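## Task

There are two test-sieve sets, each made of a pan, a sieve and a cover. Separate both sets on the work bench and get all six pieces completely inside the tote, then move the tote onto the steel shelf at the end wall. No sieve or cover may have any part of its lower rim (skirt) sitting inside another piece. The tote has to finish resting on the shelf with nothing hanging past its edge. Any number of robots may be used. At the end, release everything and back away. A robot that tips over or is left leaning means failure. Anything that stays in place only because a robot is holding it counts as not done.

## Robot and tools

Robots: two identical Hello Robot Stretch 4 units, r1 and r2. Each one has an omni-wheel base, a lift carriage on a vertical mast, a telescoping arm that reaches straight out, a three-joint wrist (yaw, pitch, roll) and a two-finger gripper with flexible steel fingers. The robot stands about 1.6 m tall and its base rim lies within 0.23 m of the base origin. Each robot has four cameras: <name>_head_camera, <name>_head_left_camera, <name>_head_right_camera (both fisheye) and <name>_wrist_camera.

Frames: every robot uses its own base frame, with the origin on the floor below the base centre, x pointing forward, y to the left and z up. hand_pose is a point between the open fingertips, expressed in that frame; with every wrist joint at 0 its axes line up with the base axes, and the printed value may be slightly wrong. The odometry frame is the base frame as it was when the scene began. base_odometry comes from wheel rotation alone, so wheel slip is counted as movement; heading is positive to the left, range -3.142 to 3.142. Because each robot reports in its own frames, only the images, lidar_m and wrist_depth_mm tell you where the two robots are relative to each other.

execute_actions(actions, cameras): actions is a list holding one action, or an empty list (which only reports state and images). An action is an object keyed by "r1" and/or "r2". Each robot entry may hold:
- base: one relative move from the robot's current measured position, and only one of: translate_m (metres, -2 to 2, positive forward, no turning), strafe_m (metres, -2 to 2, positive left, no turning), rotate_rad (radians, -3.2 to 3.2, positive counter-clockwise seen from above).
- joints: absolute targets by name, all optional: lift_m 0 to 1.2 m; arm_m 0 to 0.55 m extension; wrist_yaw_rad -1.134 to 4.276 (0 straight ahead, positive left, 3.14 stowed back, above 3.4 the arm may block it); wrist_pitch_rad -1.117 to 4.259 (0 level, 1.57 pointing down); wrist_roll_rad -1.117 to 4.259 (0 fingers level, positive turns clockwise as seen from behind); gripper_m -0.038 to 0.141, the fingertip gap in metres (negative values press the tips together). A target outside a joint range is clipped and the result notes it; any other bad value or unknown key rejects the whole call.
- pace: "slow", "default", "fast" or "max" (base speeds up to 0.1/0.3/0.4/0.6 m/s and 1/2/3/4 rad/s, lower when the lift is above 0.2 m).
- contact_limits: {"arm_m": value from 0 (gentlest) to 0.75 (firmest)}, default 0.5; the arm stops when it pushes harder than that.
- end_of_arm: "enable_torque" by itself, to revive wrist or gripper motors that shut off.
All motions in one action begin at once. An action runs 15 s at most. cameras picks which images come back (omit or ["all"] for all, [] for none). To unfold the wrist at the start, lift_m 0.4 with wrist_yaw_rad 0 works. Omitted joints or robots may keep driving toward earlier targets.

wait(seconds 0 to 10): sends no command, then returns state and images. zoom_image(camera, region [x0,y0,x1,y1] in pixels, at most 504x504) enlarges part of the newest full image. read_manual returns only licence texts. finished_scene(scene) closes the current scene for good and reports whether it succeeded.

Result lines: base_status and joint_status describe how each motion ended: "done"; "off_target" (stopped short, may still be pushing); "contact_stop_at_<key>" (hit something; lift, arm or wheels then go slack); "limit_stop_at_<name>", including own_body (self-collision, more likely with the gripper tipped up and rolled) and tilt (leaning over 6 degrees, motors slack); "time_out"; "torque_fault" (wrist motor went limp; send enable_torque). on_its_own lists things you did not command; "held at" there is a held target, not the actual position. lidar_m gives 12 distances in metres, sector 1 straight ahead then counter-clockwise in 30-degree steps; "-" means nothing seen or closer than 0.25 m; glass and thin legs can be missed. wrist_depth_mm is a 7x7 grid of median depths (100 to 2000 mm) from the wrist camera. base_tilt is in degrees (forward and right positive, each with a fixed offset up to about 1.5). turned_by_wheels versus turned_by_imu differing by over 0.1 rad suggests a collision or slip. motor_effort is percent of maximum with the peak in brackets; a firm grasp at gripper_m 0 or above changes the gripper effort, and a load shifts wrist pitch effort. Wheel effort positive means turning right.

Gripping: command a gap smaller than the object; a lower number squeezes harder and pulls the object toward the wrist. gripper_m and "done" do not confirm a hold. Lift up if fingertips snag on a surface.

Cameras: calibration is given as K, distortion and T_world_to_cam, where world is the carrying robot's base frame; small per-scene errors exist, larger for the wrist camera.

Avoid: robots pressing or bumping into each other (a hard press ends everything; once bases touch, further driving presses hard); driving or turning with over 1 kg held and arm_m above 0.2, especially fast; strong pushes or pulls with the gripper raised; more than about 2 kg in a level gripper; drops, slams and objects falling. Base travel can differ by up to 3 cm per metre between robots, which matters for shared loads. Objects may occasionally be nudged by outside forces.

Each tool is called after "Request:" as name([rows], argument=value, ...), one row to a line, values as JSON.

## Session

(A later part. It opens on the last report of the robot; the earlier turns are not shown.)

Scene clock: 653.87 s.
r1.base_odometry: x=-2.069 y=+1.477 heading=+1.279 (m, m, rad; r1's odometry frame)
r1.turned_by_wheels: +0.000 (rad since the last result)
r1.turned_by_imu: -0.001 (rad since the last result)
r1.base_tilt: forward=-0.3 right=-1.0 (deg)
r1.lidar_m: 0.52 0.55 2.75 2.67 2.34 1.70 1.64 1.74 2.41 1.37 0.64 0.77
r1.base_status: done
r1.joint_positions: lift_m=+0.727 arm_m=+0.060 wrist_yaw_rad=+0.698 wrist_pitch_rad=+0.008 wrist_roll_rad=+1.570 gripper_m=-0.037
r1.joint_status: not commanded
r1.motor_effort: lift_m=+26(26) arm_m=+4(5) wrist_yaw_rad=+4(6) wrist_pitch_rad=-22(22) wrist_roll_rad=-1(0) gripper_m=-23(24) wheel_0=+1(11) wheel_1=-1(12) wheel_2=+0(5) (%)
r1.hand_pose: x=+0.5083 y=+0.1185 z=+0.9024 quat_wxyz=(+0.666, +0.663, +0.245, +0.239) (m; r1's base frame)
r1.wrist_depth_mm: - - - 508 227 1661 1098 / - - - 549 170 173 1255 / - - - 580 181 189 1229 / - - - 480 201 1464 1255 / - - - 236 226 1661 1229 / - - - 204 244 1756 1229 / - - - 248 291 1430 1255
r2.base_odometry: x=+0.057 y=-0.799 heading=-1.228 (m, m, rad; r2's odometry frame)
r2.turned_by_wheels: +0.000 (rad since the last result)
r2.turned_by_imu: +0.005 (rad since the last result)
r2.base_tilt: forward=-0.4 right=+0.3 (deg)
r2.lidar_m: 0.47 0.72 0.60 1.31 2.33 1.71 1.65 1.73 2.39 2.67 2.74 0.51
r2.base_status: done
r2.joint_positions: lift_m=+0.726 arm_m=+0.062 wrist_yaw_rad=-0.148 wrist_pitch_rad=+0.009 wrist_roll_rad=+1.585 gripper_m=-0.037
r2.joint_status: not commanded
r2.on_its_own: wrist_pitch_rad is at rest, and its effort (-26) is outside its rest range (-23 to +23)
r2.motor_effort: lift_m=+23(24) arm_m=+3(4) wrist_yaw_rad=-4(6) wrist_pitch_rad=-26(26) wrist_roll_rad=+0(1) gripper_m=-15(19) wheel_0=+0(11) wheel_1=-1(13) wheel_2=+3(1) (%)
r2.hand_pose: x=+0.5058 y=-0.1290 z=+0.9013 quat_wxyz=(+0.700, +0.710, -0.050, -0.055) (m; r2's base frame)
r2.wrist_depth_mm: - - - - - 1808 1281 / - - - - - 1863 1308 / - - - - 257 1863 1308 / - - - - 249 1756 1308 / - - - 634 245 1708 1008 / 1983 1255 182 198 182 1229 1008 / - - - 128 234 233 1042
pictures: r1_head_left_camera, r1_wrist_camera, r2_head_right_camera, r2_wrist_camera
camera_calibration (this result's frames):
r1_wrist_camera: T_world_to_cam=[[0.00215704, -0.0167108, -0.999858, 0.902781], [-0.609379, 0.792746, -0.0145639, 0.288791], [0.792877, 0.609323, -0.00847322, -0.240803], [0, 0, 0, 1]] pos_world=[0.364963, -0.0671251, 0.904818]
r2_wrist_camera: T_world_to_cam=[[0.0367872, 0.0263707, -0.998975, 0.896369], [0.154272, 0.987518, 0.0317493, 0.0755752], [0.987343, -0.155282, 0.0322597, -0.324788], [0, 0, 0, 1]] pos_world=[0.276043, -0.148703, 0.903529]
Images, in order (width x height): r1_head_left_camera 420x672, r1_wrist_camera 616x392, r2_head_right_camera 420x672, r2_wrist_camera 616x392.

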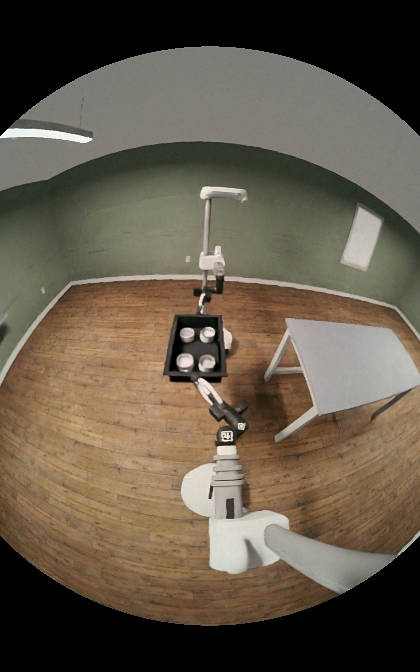

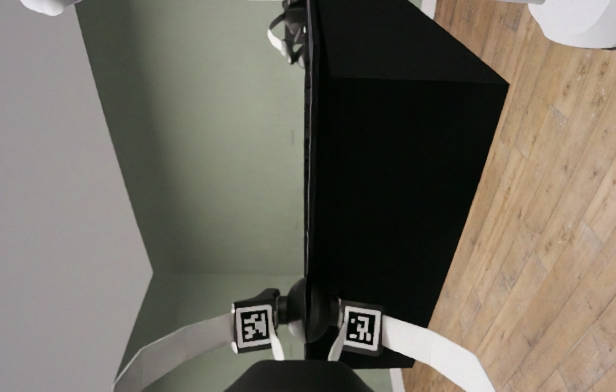

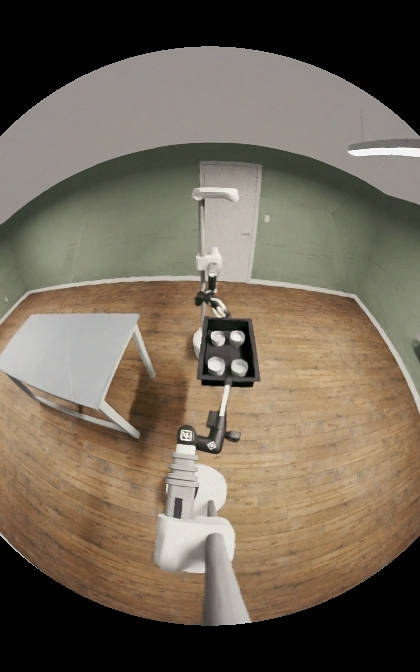

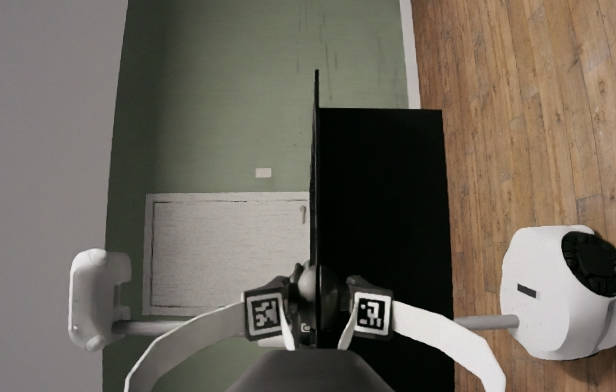

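Request:
execute_actions([
  {"r1": {"base": {"strafe_m": 1.4}, "pace": "fast"}, "r2": {"base": {"strafe_m": -1.42}, "joints": {"arm_m": 0.067}, "pace": "fast"}},
], cameras=["r1_wrist_camera", "r2_wrist_camera", "r1_head_left_camera", "r2_head_right_camera"])

Scene clock: 673.03 s.
r1.base_odometry: x=-3.410 y=+1.879 heading=+1.280 (m, m, rad; r1's odometry frame)
r1.turned_by_wheels: +0.000 (rad since the last result)
r1.turned_by_imu: +0.002 (rad since the last result)
r1.base_tilt: forward=-0.4 right=-1.0 (deg)
r1.lidar_m: 0.51 0.56 1.28 1.26 1.75 1.72 1.65 1.73 2.33 1.99 2.04 3.22
r1.base_status: done
r1.joint_positions: lift_m=+0.727 arm_m=+0.060 wrist_yaw_rad=+0.700 wrist_pitch_rad=+0.009 wrist_roll_rad=+1.570 gripper_m=-0.037
r1.joint_status: not commanded
r1.motor_effort: lift_m=+25(25) arm_m=+4(4) wrist_yaw_rad=+0(4) wrist_pitch_rad=-22(22) wrist_roll_rad=-1(1) gripper_m=-23(23) wheel_0=+2(10) wheel_1=-1(10) wheel_2=+0(0) (%)
r1.hand_pose: x=+0.5082 y=+0.1189 z=+0.9024 quat_wxyz=(+0.666, +0.663, +0.245, +0.240) (m; r1's base frame)
r1.wrist_depth_mm: - - - 285 242 1661 1025 / - - - 549 174 178 1229 / - - - 585 184 191 1255 / - - - 500 203 1464 1255 / - - - 236 226 1618 1229 / - - 1921 204 242 1808 1205 / 1708 1708 1756 244 287 1397 1255
r2.base_odometry: x=-1.280 y=-1.276 heading=-1.228 (m, m, rad; r2's odometry frame)
r2.turned_by_wheels: +0.000 (rad since the last result)
r2.turned_by_imu: +0.000 (rad since the last result)
r2.base_tilt: forward=-0.4 right=+0.4 (deg)
r2.lidar_m: 0.49 3.12 1.97 1.95 2.36 1.72 1.65 1.74 1.73 1.24 1.28 0.53
r2.base_status: done
r2.joint_positions: lift_m=+0.726 arm_m=+0.066 wrist_yaw_rad=-0.148 wrist_pitch_rad=+0.009 wrist_roll_rad=+1.585 gripper_m=-0.037
r2.joint_status: all done
r2.on_its_own: wrist_pitch_rad is at rest, and its effort (-26) is outside its rest range (-23 to +23)
r2.motor_effort: lift_m=+22(22) arm_m=+4(8) wrist_yaw_rad=-3(8) wrist_pitch_rad=-26(27) wrist_roll_rad=-1(1) gripper_m=-20(23) wheel_0=-1(10) wheel_1=+1(10) wheel_2=+2(1) (%)
r2.hand_pose: x=+0.5096 y=-0.1291 z=+0.9012 quat_wxyz=(+0.700, +0.710, -0.050, -0.055) (m; r2's base frame)
r2.wrist_depth_mm: - - - - - 1808 1308 / - - - - - 1808 1281 / - - - - 260 1863 1308 / - - - - 253 1756 1308 / - - - - 246 1808 1025 / 1983 1281 182 200 182 1229 1008 / - - - 128 232 231 1008
pictures: r1_head_left_camera, r1_wrist_camera, r2_head_right_camera, r2_wrist_camera
camera_calibration (this result's frames):
r1_wrist_camera: T_world_to_cam=[[0.00205095, -0.0168182, -0.999856, 0.902805], [-0.610573, 0.791826, -0.0145714, 0.289074], [0.791958, 0.610515, -0.00864473, -0.240436], [0, 0, 0, 1]] pos_world=[0.365064, -0.0669237, 0.904809]
r2_wrist_camera: T_world_to_cam=[[0.0364581, 0.0264309, -0.998986, 0.896334], [0.154645, 0.987459, 0.0317697, 0.0748715], [0.987297, -0.155646, 0.0319135, -0.328281], [0, 0, 0, 1]] pos_world=[0.279854, -0.148719, 0.903523]
Images, in order (width x height): r1_head_left_camera 420x672, r1_wrist_camera 616x392, r2_head_right_camera 420x672, r2_wrist_camera 616x392.

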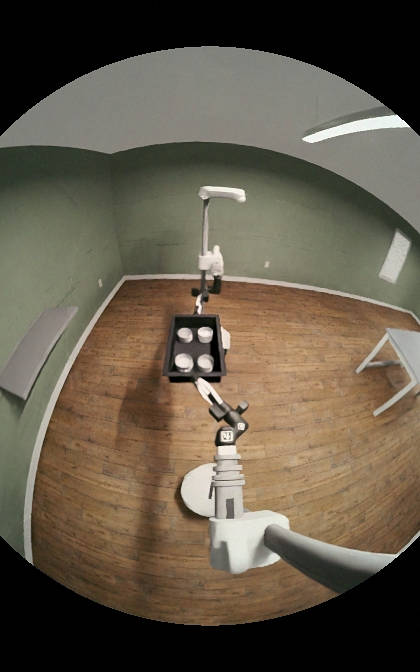

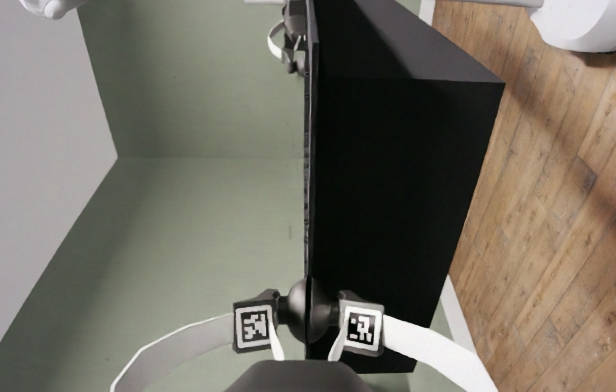

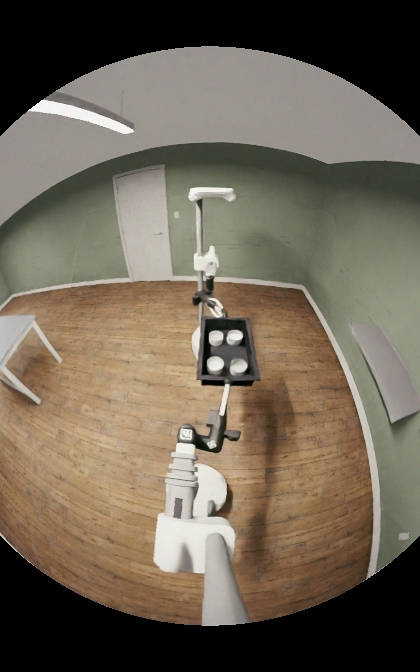

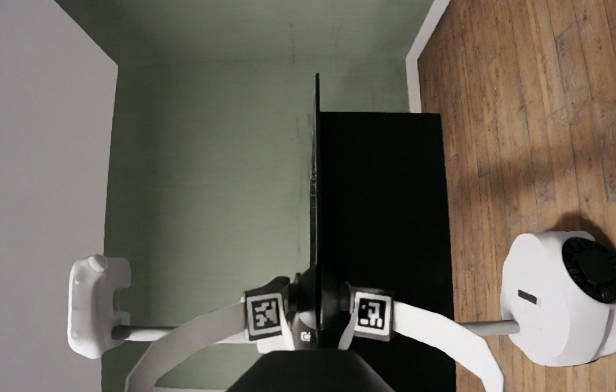

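Request:
zoom_image(camera="r1_head_left_camera", region=[0, 290, 120, 420])

Request:
zoom_image(camera="r2_head_right_camera", region=[310, 305, 420, 435])

Region (0, 290, 120, 420) of r1_head_left_camera's 420x672 image, scaled by 3.877, with more detail than that image has; it fills the left 465 columns of this view, and the rest is white.

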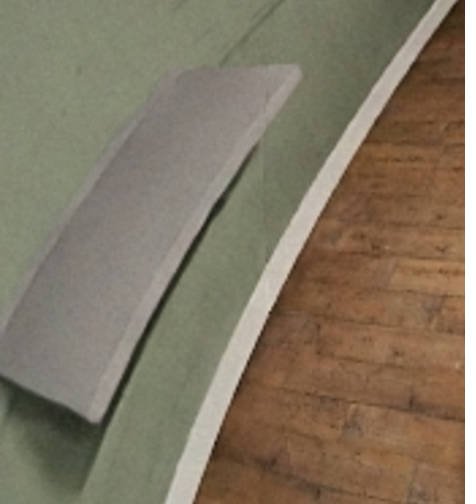

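Region (310, 305, 420, 435) of r2_head_right_camera's 420x672 image, scaled by 3.877, with more detail than that image has; it fills the left 426 columns of this view, and the rest is white.

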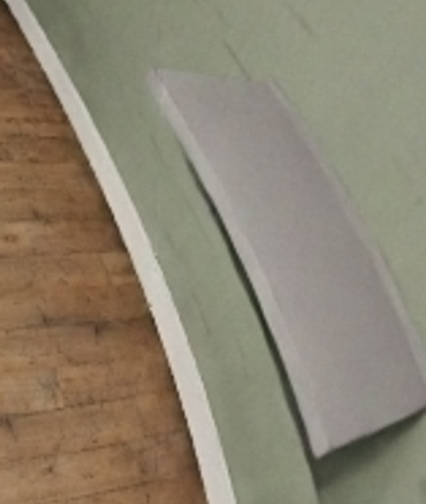

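Request:
execute_actions([
  {"r1": {"base": {"strafe_m": 1.32}, "pace": "fast"}, "r2": {"base": {"strafe_m": -1.312}, "joints": {"arm_m": 0.07}, "pace": "fast"}},
])

Scene clock: 716.87 s.
r1.base_odometry: x=-4.675 y=+2.258 heading=+1.280 (m, m, rad; r1's odometry frame)
r1.turned_by_wheels: +0.000 (rad since the last result)
r1.turned_by_imu: +0.002 (rad since the last result)
r1.base_tilt: forward=-0.4 right=-1.0 (deg)
r1.lidar_m: 0.28 0.31 0.36 0.34 0.37 0.53 1.48 1.70 2.35 3.29 3.43 0.31
r1.base_status: done
r1.joint_positions: lift_m=+0.727 arm_m=+0.060 wrist_yaw_rad=+0.699 wrist_pitch_rad=+0.009 wrist_roll_rad=+1.570 gripper_m=-0.037
r1.joint_status: not commanded
r1.motor_effort: lift_m=+26(26) arm_m=+4(4) wrist_yaw_rad=+0(6) wrist_pitch_rad=-23(22) wrist_roll_rad=+0(1) gripper_m=-23(23) wheel_0=+1(13) wheel_1=+0(13) wheel_2=+0(6) (%)
r1.hand_pose: x=+0.5082 y=+0.1188 z=+0.9023 quat_wxyz=(+0.666, +0.663, +0.245, +0.239) (m; r1's base frame)
r1.wrist_depth_mm: 1430 1464 1464 508 230 258 - / 1060 1060 1078 549 171 174 204 / 820 820 831 580 181 189 204 / 661 676 683 492 201 229 205 / 564 564 574 236 226 258 203 / 484 492 484 204 243 274 202 / 436 418 421 247 290 224 -
r2.base_odometry: x=-2.516 y=-1.717 heading=-1.228 (m, m, rad; r2's odometry frame)
r2.turned_by_wheels: +0.000 (rad since the last result)
r2.turned_by_imu: +0.001 (rad since the last result)
r2.base_tilt: forward=-0.4 right=+0.4 (deg)
r2.lidar_m: 0.25 0.28 3.38 3.28 2.40 1.74 1.35 0.48 0.35 0.31 0.32 0.25
r2.base_status: done
r2.joint_positions: lift_m=+0.726 arm_m=+0.069 wrist_yaw_rad=-0.149 wrist_pitch_rad=+0.009 wrist_roll_rad=+1.585 gripper_m=-0.037
r2.joint_status: all done
r2.on_its_own: wrist_pitch_rad is at rest, and its effort (-27) is outside its rest range (-23 to +23)
r2.motor_effort: lift_m=+22(22) arm_m=+4(7) wrist_yaw_rad=-2(4) wrist_pitch_rad=-27(28) wrist_roll_rad=-1(1) gripper_m=-21(19) wheel_0=-2(11) wheel_1=+1(9) wheel_2=+2(3) (%)
r2.hand_pose: x=+0.5126 y=-0.1292 z=+0.9012 quat_wxyz=(+0.700, +0.710, -0.050, -0.055) (m; r2's base frame)
r2.wrist_depth_mm: 359 355 366 368 359 273 - / 452 469 484 488 459 281 206 / 683 707 732 609 257 282 210 / 1366 1336 1430 1025 251 265 210 / - - - 654 244 264 210 / 1921 1281 182 201 182 263 209 / - - - 128 233 225 -
pictures: r1_head_camera, r1_head_left_camera, r1_head_right_camera, r1_wrist_camera, r2_head_camera, r2_head_left_camera, r2_head_right_camera, r2_wrist_camera
camera_calibration (this result's frames):
r1_wrist_camera: T_world_to_cam=[[0.00200288, -0.0168542, -0.999856, 0.902815], [-0.610286, 0.792047, -0.0145738, 0.28901], [0.792179, 0.610227, -0.00869953, -0.240437], [0, 0, 0, 1]] pos_world=[0.36504, -0.0669722, 0.904805]
r2_wrist_camera: T_world_to_cam=[[0.0365271, 0.0264107, -0.998984, 0.896212], [0.154942, 0.987413, 0.0317701, 0.0743332], [0.987248, -0.155945, 0.0319752, -0.331302], [0, 0, 0, 1]] pos_world=[0.282824, -0.148732, 0.903533]
Images, in order (width x height): r1_head_camera 420x560, r1_head_left_camera 420x672, r1_head_right_camera 420x672, r1_wrist_camera 616x392, r2_head_camera 420x560, r2_head_left_camera 420x672, r2_head_right_camera 420x672, r2_wrist_camera 616x392.

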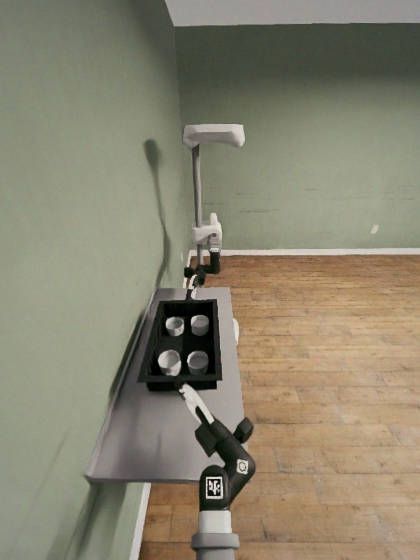

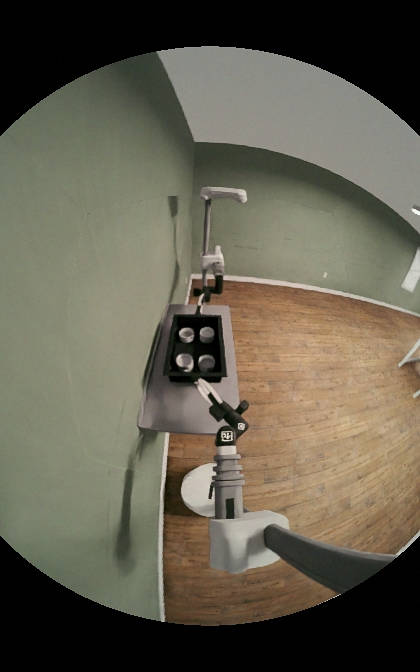

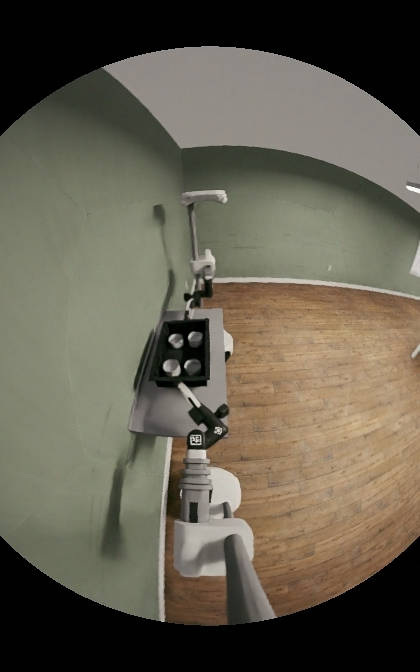

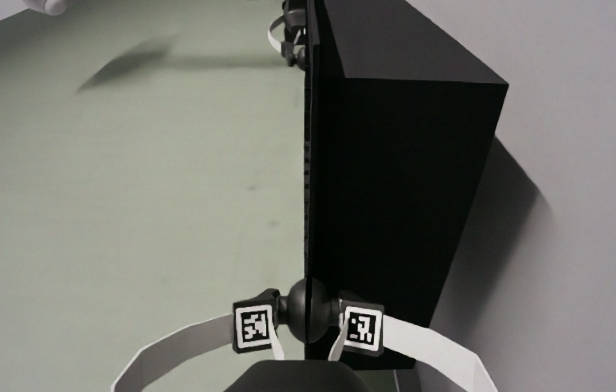

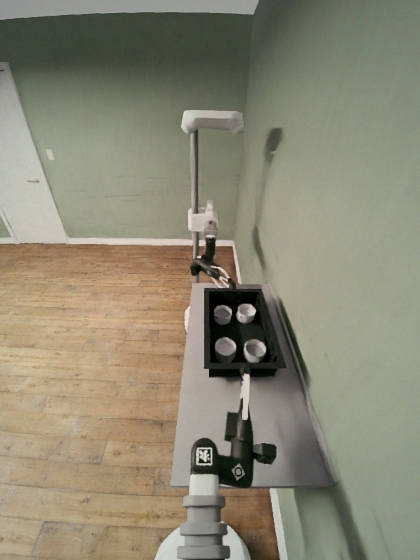

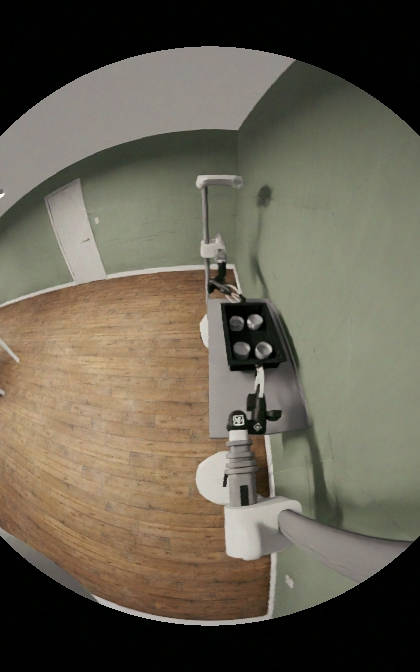

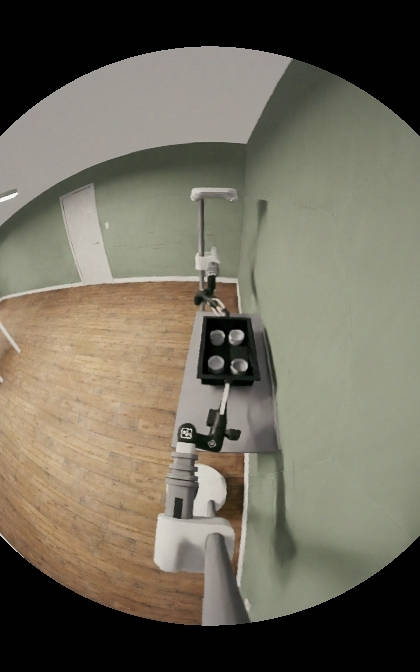

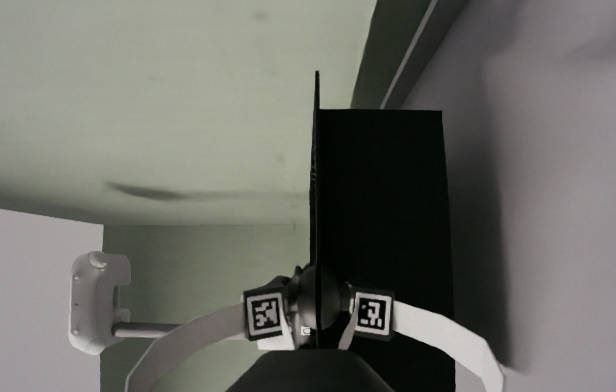

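Request:
execute_actions([
  {"r1": {"joints": {"lift_m": 0.687}}, "r2": {"joints": {"lift_m": 0.686}}},
], cameras=["r1_wrist_camera"])

Request:
execute_actions([
  {"r1": {"joints": {"lift_m": 0.677}, "pace": "slow"}, "r2": {"joints": {"lift_m": 0.676}, "pace": "slow"}},
], cameras=["r1_wrist_camera", "r2_wrist_camera"])

Scene clock: 726.83 s.
r1.base_odometry: x=-4.675 y=+2.258 heading=+1.280 (m, m, rad; r1's odometry frame)
r1.turned_by_wheels: +0.000 (rad since the last result)
r1.turned_by_imu: -0.001 (rad since the last result)
r1.base_tilt: forward=-0.4 right=-1.0 (deg)
r1.lidar_m: 0.28 0.30 0.37 0.34 0.36 0.51 1.49 1.72 2.37 3.32 3.44 0.30
r1.base_status: not commanded
r1.joint_positions: lift_m=+0.687 arm_m=+0.060 wrist_yaw_rad=+0.699 wrist_pitch_rad=+0.009 wrist_roll_rad=+1.570 gripper_m=-0.037
r1.joint_status: all done
r1.motor_effort: lift_m=+20(26) arm_m=+4(4) wrist_yaw_rad=+1(0) wrist_pitch_rad=-22(23) wrist_roll_rad=+0(1) gripper_m=-24(23) wheel_0=+1(1) wheel_1=+0(0) wheel_2=+0(0) (%)
r1.hand_pose: x=+0.5082 y=+0.1188 z=+0.8628 quat_wxyz=(+0.666, +0.663, +0.245, +0.240) (m; r1's base frame)
r1.wrist_depth_mm: 1397 1499 1464 508 231 198 - / 1078 1060 1078 549 171 171 149 / 831 820 831 580 181 178 150 / 668 676 676 488 201 193 150 / 559 569 569 236 225 198 149 / 480 492 484 204 243 196 151 / 430 415 424 254 278 159 -
r2.base_odometry: x=-2.516 y=-1.717 heading=-1.228 (m, m, rad; r2's odometry frame)
r2.turned_by_wheels: +0.000 (rad since the last result)
r2.turned_by_imu: -0.001 (rad since the last result)
r2.base_tilt: forward=-0.5 right=+0.3 (deg)
r2.lidar_m: 0.25 0.25 3.39 3.29 2.36 1.74 1.34 0.50 0.33 0.33 0.33 0.25
r2.base_status: not commanded
r2.joint_positions: lift_m=+0.686 arm_m=+0.069 wrist_yaw_rad=-0.149 wrist_pitch_rad=+0.009 wrist_roll_rad=+1.585 gripper_m=-0.037
r2.joint_status: all done
r2.on_its_own: wrist_pitch_rad is at rest, and its effort (-26) is outside its rest range (-23 to +23)
r2.motor_effort: lift_m=+16(23) arm_m=+4(4) wrist_yaw_rad=-3(2) wrist_pitch_rad=-26(27) wrist_roll_rad=+0(1) gripper_m=-19(19) wheel_0=-1(2) wheel_1=+1(1) wheel_2=+2(2) (%)
r2.hand_pose: x=+0.5126 y=-0.1292 z=+0.8618 quat_wxyz=(+0.700, +0.710, -0.050, -0.055) (m; r2's base frame)
r2.wrist_depth_mm: 357 357 368 370 343 194 - / 459 469 480 488 399 198 - / 691 707 723 609 258 201 152 / 1336 1366 1430 1042 252 202 149 / - - - 654 245 202 149 / 1983 - 182 201 181 186 - / - - - 128 233 160 -
pictures: r1_wrist_camera
camera_calibration (this result's frames):
r1_wrist_camera: T_world_to_cam=[[0.00206517, -0.0168017, -0.999857, 0.863199], [-0.610285, 0.792048, -0.0145702, 0.28843], [0.792179, 0.610228, -0.0086181, -0.240852], [0, 0, 0, 1]] pos_world=[0.36504, -0.0669722, 0.865202]
Images, in order (width x height): r1_wrist_camera 616x392.

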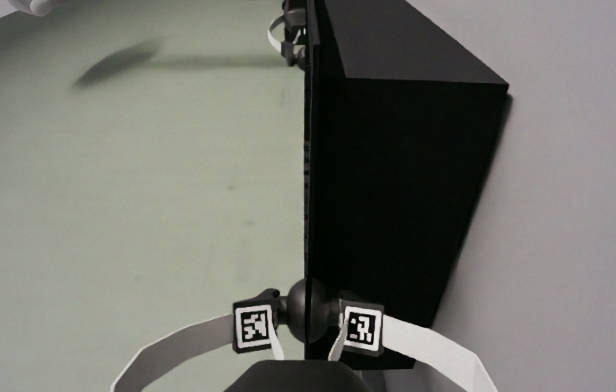

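Scene clock: 727.57 s.
r1.base_odometry: x=-4.675 y=+2.258 heading=+1.280 (m, m, rad; r1's odometry frame)
r1.turned_by_wheels: +0.000 (rad since the last result)
r1.turned_by_imu: +0.000 (rad since the last result)
r1.base_tilt: forward=-0.4 right=-1.0 (deg)
r1.lidar_m: 0.29 0.31 0.37 0.35 0.38 0.51 1.48 1.69 2.36 3.32 3.45 0.31
r1.base_status: not commanded
r1.joint_positions: lift_m=+0.677 arm_m=+0.060 wrist_yaw_rad=+0.700 wrist_pitch_rad=+0.004 wrist_roll_rad=+1.570 gripper_m=-0.037
r1.joint_status: all done
r1.motor_effort: lift_m=+19(20) arm_m=+4(4) wrist_yaw_rad=+1(1) wrist_pitch_rad=-9(23) wrist_roll_rad=+0(1) gripper_m=-22(23) wheel_0=+1(1) wheel_1=+0(0) wheel_2=+0(0) (%)
r1.hand_pose: x=+0.5082 y=+0.1189 z=+0.8543 quat_wxyz=(+0.665, +0.664, +0.244, +0.241) (m; r1's base frame)
r1.wrist_depth_mm: 1430 1499 1464 265 232 183 - / 1060 1060 1078 181 171 167 - / 820 820 831 188 181 174 - / 668 668 683 209 200 185 139 / 559 569 574 236 225 184 - / 484 492 480 202 243 182 - / 433 281 424 181 260 156 -
r2.base_odometry: x=-2.516 y=-1.717 heading=-1.228 (m, m, rad; r2's odometry frame)
r2.turned_by_wheels: +0.000 (rad since the last result)
r2.turned_by_imu: +0.000 (rad since the last result)
r2.base_tilt: forward=-0.4 right=+0.4 (deg)
r2.lidar_m: 0.25 0.25 3.40 3.27 2.38 1.74 1.35 0.50 0.34 0.32 0.33 0.26
r2.base_status: not commanded
r2.joint_positions: lift_m=+0.676 arm_m=+0.069 wrist_yaw_rad=-0.149 wrist_pitch_rad=+0.002 wrist_roll_rad=+1.585 gripper_m=-0.037
r2.joint_status: all done
r2.motor_effort: lift_m=+14(17) arm_m=+4(4) wrist_yaw_rad=+0(3) wrist_pitch_rad=-8(27) wrist_roll_rad=+0(0) gripper_m=-20(17) wheel_0=-2(2) wheel_1=+1(1) wheel_2=+2(2) (%)
r2.hand_pose: x=+0.5125 y=-0.1294 z=+0.8539 quat_wxyz=(+0.700, +0.710, -0.052, -0.053) (m; r2's base frame)
r2.wrist_depth_mm: 355 357 366 368 334 181 - / 455 469 484 488 384 185 - / 683 699 732 603 257 188 - / 1366 1430 1397 1042 251 189 - / - - - - 244 189 - / 1921 - 181 200 181 187 - / - - - 129 232 149 -
pictures: r1_wrist_camera, r2_wrist_camera
camera_calibration (this result's frames):
r1_wrist_camera: T_world_to_cam=[[0.00556584, -0.0138575, -0.999888, 0.852607], [-0.610339, 0.79201, -0.0143739, 0.288131], [0.792121, 0.610351, -0.00404957, -0.244831], [0, 0, 0, 1]] pos_world=[0.365048, -0.0669549, 0.855662]
r2_wrist_camera: T_world_to_cam=[[0.0430747, 0.0254008, -0.998749, 0.845203], [0.155461, 0.98733, 0.0318152, 0.0757357], [0.986902, -0.156637, 0.0385801, -0.335288], [0, 0, 0, 1]] pos_world=[0.282716, -0.148763, 0.854671]
Images, in order (width x height): r1_wrist_camera 616x392, r2_wrist_camera 616x392.

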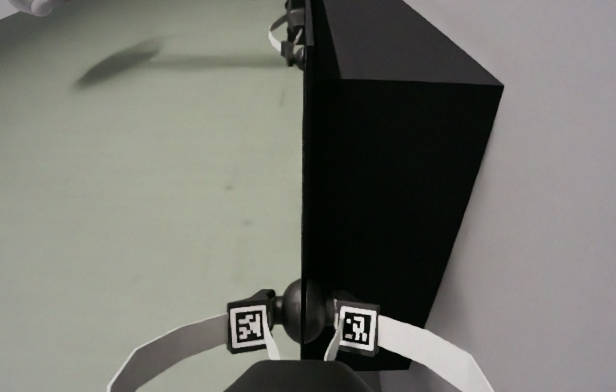

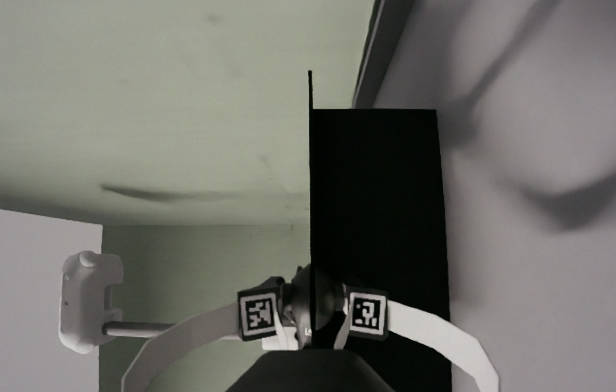

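The tote is resting on the shelf (pitch load gone). Releasing now.

Request:
execute_actions([
  {"r1": {"joints": {"gripper_m": 0.02, "arm_m": 0.054}}, "r2": {"joints": {"gripper_m": 0.02, "arm_m": 0.062}}},
], cameras=["r1_wrist_camera", "r2_wrist_camera"])

Request:
execute_actions([
  {"r1": {"base": {"translate_m": -0.3}, "joints": {"arm_m": 0.0}, "pace": "fast"}, "r2": {"base": {"translate_m": -0.3}, "joints": {"arm_m": 0.0}, "pace": "fast"}},
], cameras=["r1_head_camera", "r2_head_camera", "r1_wrist_camera", "r2_wrist_camera"])

Scene clock: 741.30 s.
r1.base_odometry: x=-4.675 y=+2.258 heading=+1.279 (m, m, rad; r1's odometry frame)
r1.turned_by_wheels: +0.000 (rad since the last result)
r1.turned_by_imu: -0.001 (rad since the last result)
r1.base_tilt: forward=-0.4 right=-0.9 (deg)
r1.lidar_m: 0.31 0.31 0.36 0.35 0.38 0.53 1.49 1.69 2.35 3.31 3.44 0.32
r1.base_status: not commanded
r1.joint_positions: lift_m=+0.677 arm_m=+0.055 wrist_yaw_rad=+0.700 wrist_pitch_rad=+0.003 wrist_roll_rad=+1.570 gripper_m=+0.020
r1.joint_status: all done
r1.motor_effort: lift_m=+19(19) arm_m=-4(14) wrist_yaw_rad=-1(17) wrist_pitch_rad=-5(9) wrist_roll_rad=+0(1) gripper_m=-4(25) wheel_0=-2(2) wheel_1=-1(1) wheel_2=+0(0) (%)
r1.hand_pose: x=+0.5027 y=+0.1190 z=+0.8546 quat_wxyz=(+0.665, +0.664, +0.243, +0.242) (m; r1's base frame)
r1.wrist_depth_mm: 1464 1464 1464 281 247 185 - / 1098 1078 1060 195 177 174 - / 831 820 831 195 187 180 144 / 668 676 683 217 208 187 140 / 564 569 574 245 233 186 143 / 484 492 469 215 252 184 - / 436 427 424 191 265 169 -
r2.base_odometry: x=-2.516 y=-1.717 heading=-1.228 (m, m, rad; r2's odometry frame)
r2.turned_by_wheels: +0.000 (rad since the last result)
r2.turned_by_imu: -0.001 (rad since the last result)
r2.base_tilt: forward=-0.4 right=+0.3 (deg)
r2.lidar_m: 0.27 0.25 3.38 3.27 2.37 1.74 1.34 0.48 0.34 0.32 0.30 0.25
r2.base_status: not commanded
r2.joint_positions: lift_m=+0.676 arm_m=+0.063 wrist_yaw_rad=-0.150 wrist_pitch_rad=+0.002 wrist_roll_rad=+1.585 gripper_m=+0.020
r2.joint_status: all done
r2.motor_effort: lift_m=+14(14) arm_m=-4(10) wrist_yaw_rad=+2(21) wrist_pitch_rad=-8(7) wrist_roll_rad=+0(1) gripper_m=-3(25) wheel_0=-2(2) wheel_1=+1(1) wheel_2=+1(7) (%)
r2.hand_pose: x=+0.5057 y=-0.1297 z=+0.8539 quat_wxyz=(+0.700, +0.710, -0.053, -0.054) (m; r2's base frame)
r2.wrist_depth_mm: 357 355 368 370 334 181 - / 452 469 480 488 384 185 - / 676 699 723 603 262 187 - / 1366 1336 1366 1042 255 189 - / - - - - 251 190 - / 1983 - 192 211 188 188 - / - - - 124 237 160 -
pictures: r1_wrist_camera, r2_wrist_camera
camera_calibration (this result's frames):
r1_wrist_camera: T_world_to_cam=[[0.00661529, -0.0129762, -0.999894, 0.852401], [-0.610654, 0.791768, -0.0143153, 0.284808], [0.79187, 0.610684, -0.00268619, -0.2416], [0, 0, 0, 1]] pos_world=[0.359596, -0.0668994, 0.855738]
r2_wrist_camera: T_world_to_cam=[[0.0431023, 0.0253567, -0.998749, 0.845481], [0.156469, 0.98717, 0.0318153, 0.0765434], [0.986742, -0.157644, 0.0385818, -0.328631], [0, 0, 0, 1]] pos_world=[0.275855, -0.148807, 0.854667]
Images, in order (width x height): r1_wrist_camera 616x392, r2_wrist_camera 616x392.

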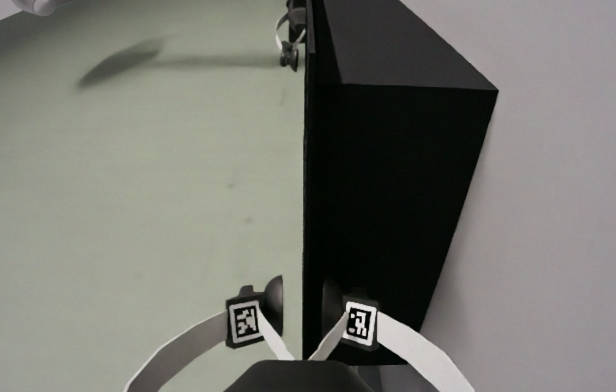

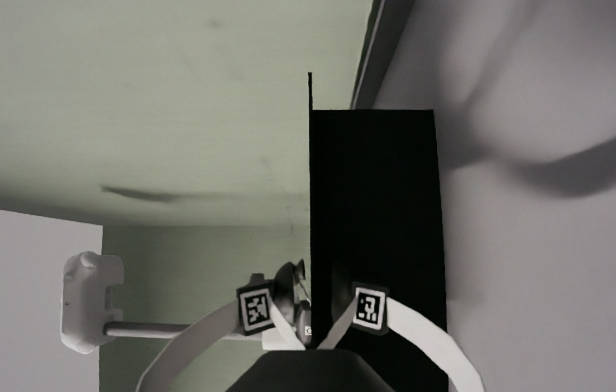

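Scene clock: 743.43 s.
r1.base_odometry: x=-4.761 y=+1.971 heading=+1.279 (m, m, rad; r1's odometry frame)
r1.turned_by_wheels: +0.000 (rad since the last result)
r1.turned_by_imu: -0.001 (rad since the last result)
r1.base_tilt: forward=-0.4 right=-1.0 (deg)
r1.lidar_m: 0.59 0.50 0.38 0.34 0.37 0.53 1.32 1.39 1.92 3.33 3.43 3.57
r1.base_status: done
r1.joint_positions: lift_m=+0.677 arm_m=+0.002 wrist_yaw_rad=+0.700 wrist_pitch_rad=+0.002 wrist_roll_rad=+1.570 gripper_m=+0.020
r1.joint_status: all done
r1.motor_effort: lift_m=+19(18) arm_m=-5(7) wrist_yaw_rad=-1(1) wrist_pitch_rad=-3(5) wrist_roll_rad=-1(1) gripper_m=-6(7) wheel_0=+0(9) wheel_1=-2(7) wheel_2=+0(17) (%)
r1.hand_pose: x=+0.4494 y=+0.1190 z=+0.8547 quat_wxyz=(+0.665, +0.664, +0.243, +0.242) (m; r1's base frame)
r1.wrist_depth_mm: 1499 1537 1499 500 370 1397 1229 / 1098 1060 1078 549 375 1060 1118 / 831 842 842 778 375 854 891 / 683 676 691 691 379 699 707 / 574 574 585 585 430 554 554 / 492 496 477 214 469 512 508 / 439 433 427 191 433 449 452
r2.base_odometry: x=-2.617 y=-1.434 heading=-1.228 (m, m, rad; r2's odometry frame)
r2.turned_by_wheels: +0.000 (rad since the last result)
r2.turned_by_imu: +0.000 (rad since the last result)
r2.base_tilt: forward=-0.5 right=+0.3 (deg)
r2.lidar_m: 0.50 3.50 3.35 3.31 1.94 1.45 1.35 0.49 0.35 0.33 0.34 0.51
r2.base_status: done
r2.joint_positions: lift_m=+0.676 arm_m=+0.001 wrist_yaw_rad=-0.150 wrist_pitch_rad=+0.002 wrist_roll_rad=+1.585 gripper_m=+0.020
r2.joint_status: all done
r2.motor_effort: lift_m=+14(14) arm_m=-4(1) wrist_yaw_rad=+1(2) wrist_pitch_rad=-8(8) wrist_roll_rad=-1(1) gripper_m=-5(5) wheel_0=+1(5) wheel_1=+0(6) wheel_2=+1(12) (%)
r2.hand_pose: x=+0.4438 y=-0.1296 z=+0.8538 quat_wxyz=(+0.700, +0.710, -0.053, -0.053) (m; r2's base frame)
r2.wrist_depth_mm: 351 351 357 362 340 347 357 / 445 459 469 477 384 418 418 / 668 683 707 715 389 640 707 / 1308 1397 1366 1098 397 1182 1182 / - - - 1397 402 1576 1281 / - - 191 211 189 1537 1229 / - - - 124 370 1499 1205
pictures: r1_head_camera, r1_wrist_camera, r2_head_camera, r2_wrist_camera
camera_calibration (this result's frames):
r1_wrist_camera: T_world_to_cam=[[0.00673387, -0.0128766, -0.999894, 0.852727], [-0.61071, 0.791725, -0.0143087, 0.252276], [0.791826, 0.610742, -0.0025325, -0.199533], [0, 0, 0, 1]] pos_world=[0.30632, -0.0668897, 0.855742]
r2_wrist_camera: T_world_to_cam=[[0.0430512, 0.02538, -0.99875, 0.848134], [0.156079, 0.987232, 0.0318151, 0.0862946], [0.986806, -0.157254, 0.0385402, -0.267539], [0, 0, 0, 1]] pos_world=[0.214027, -0.14879, 0.85464]
Images, in order (width x height): r1_head_camera 420x560, r1_wrist_camera 616x392, r2_head_camera 420x560, r2_wrist_camera 616x392.

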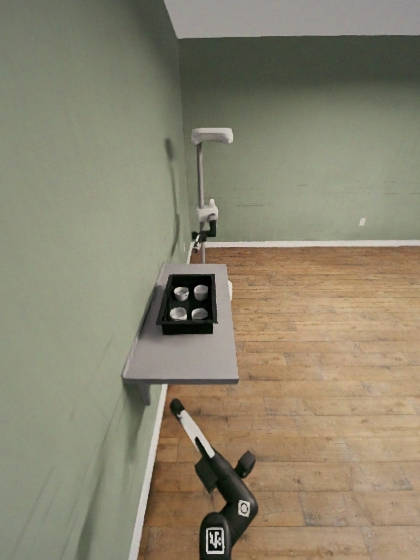

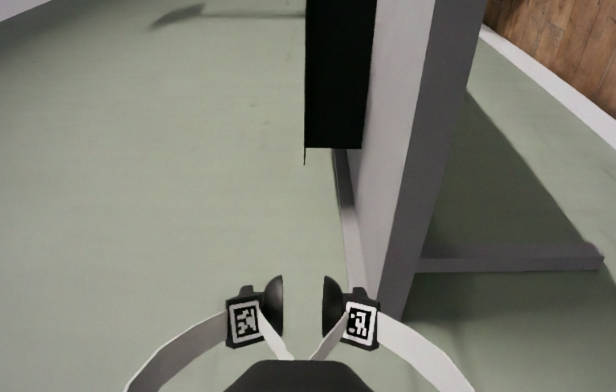

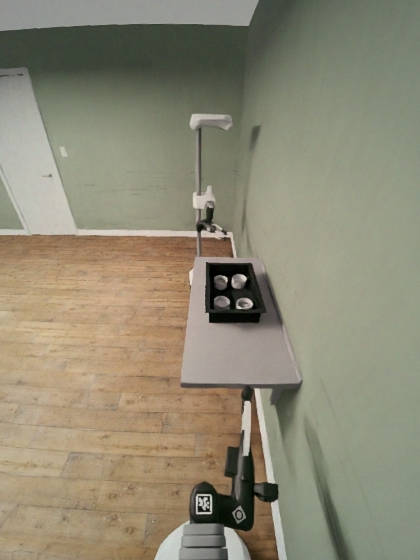

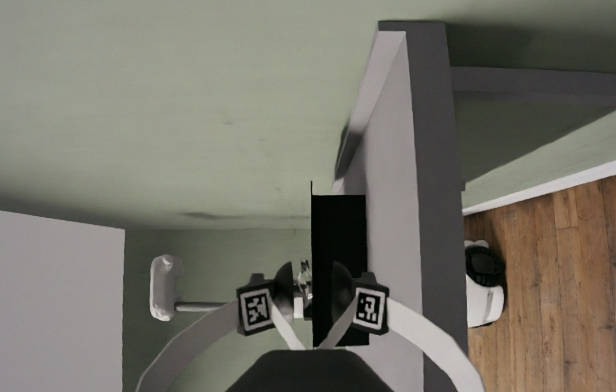

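Request:
zoom_image(camera="r1_head_camera", region=[120, 250, 250, 390])

Request:
zoom_image(camera="r2_head_camera", region=[175, 245, 305, 395])

Region (120, 250, 250, 390) of r1_head_camera's 420x560 image, scaled by 3.600, with more detail than that image has; it fills the left 468 columns of this view, and the rest is white.

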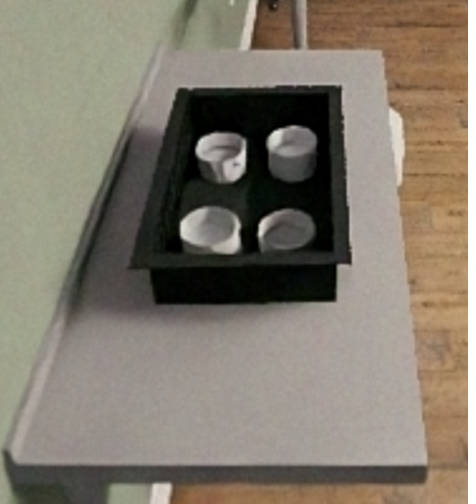

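Region (175, 245, 305, 395) of r2_head_camera's 420x560 image, scaled by 3.360, with more detail than that image has; it fills the left 437 columns of this view, and the rest is white.

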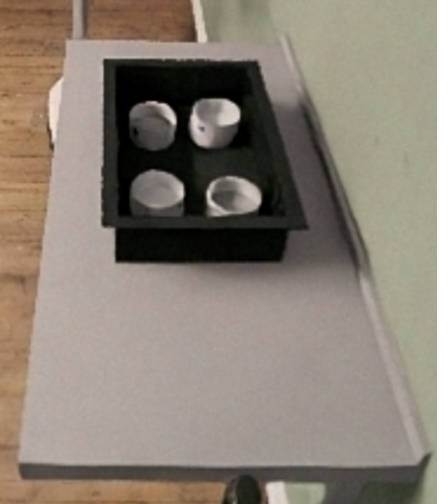

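The tote is fully on the shelf with all six parts inside, and both robots are clear.

Request:
finished_scene(scene=2)

The scene is finished: the task was done.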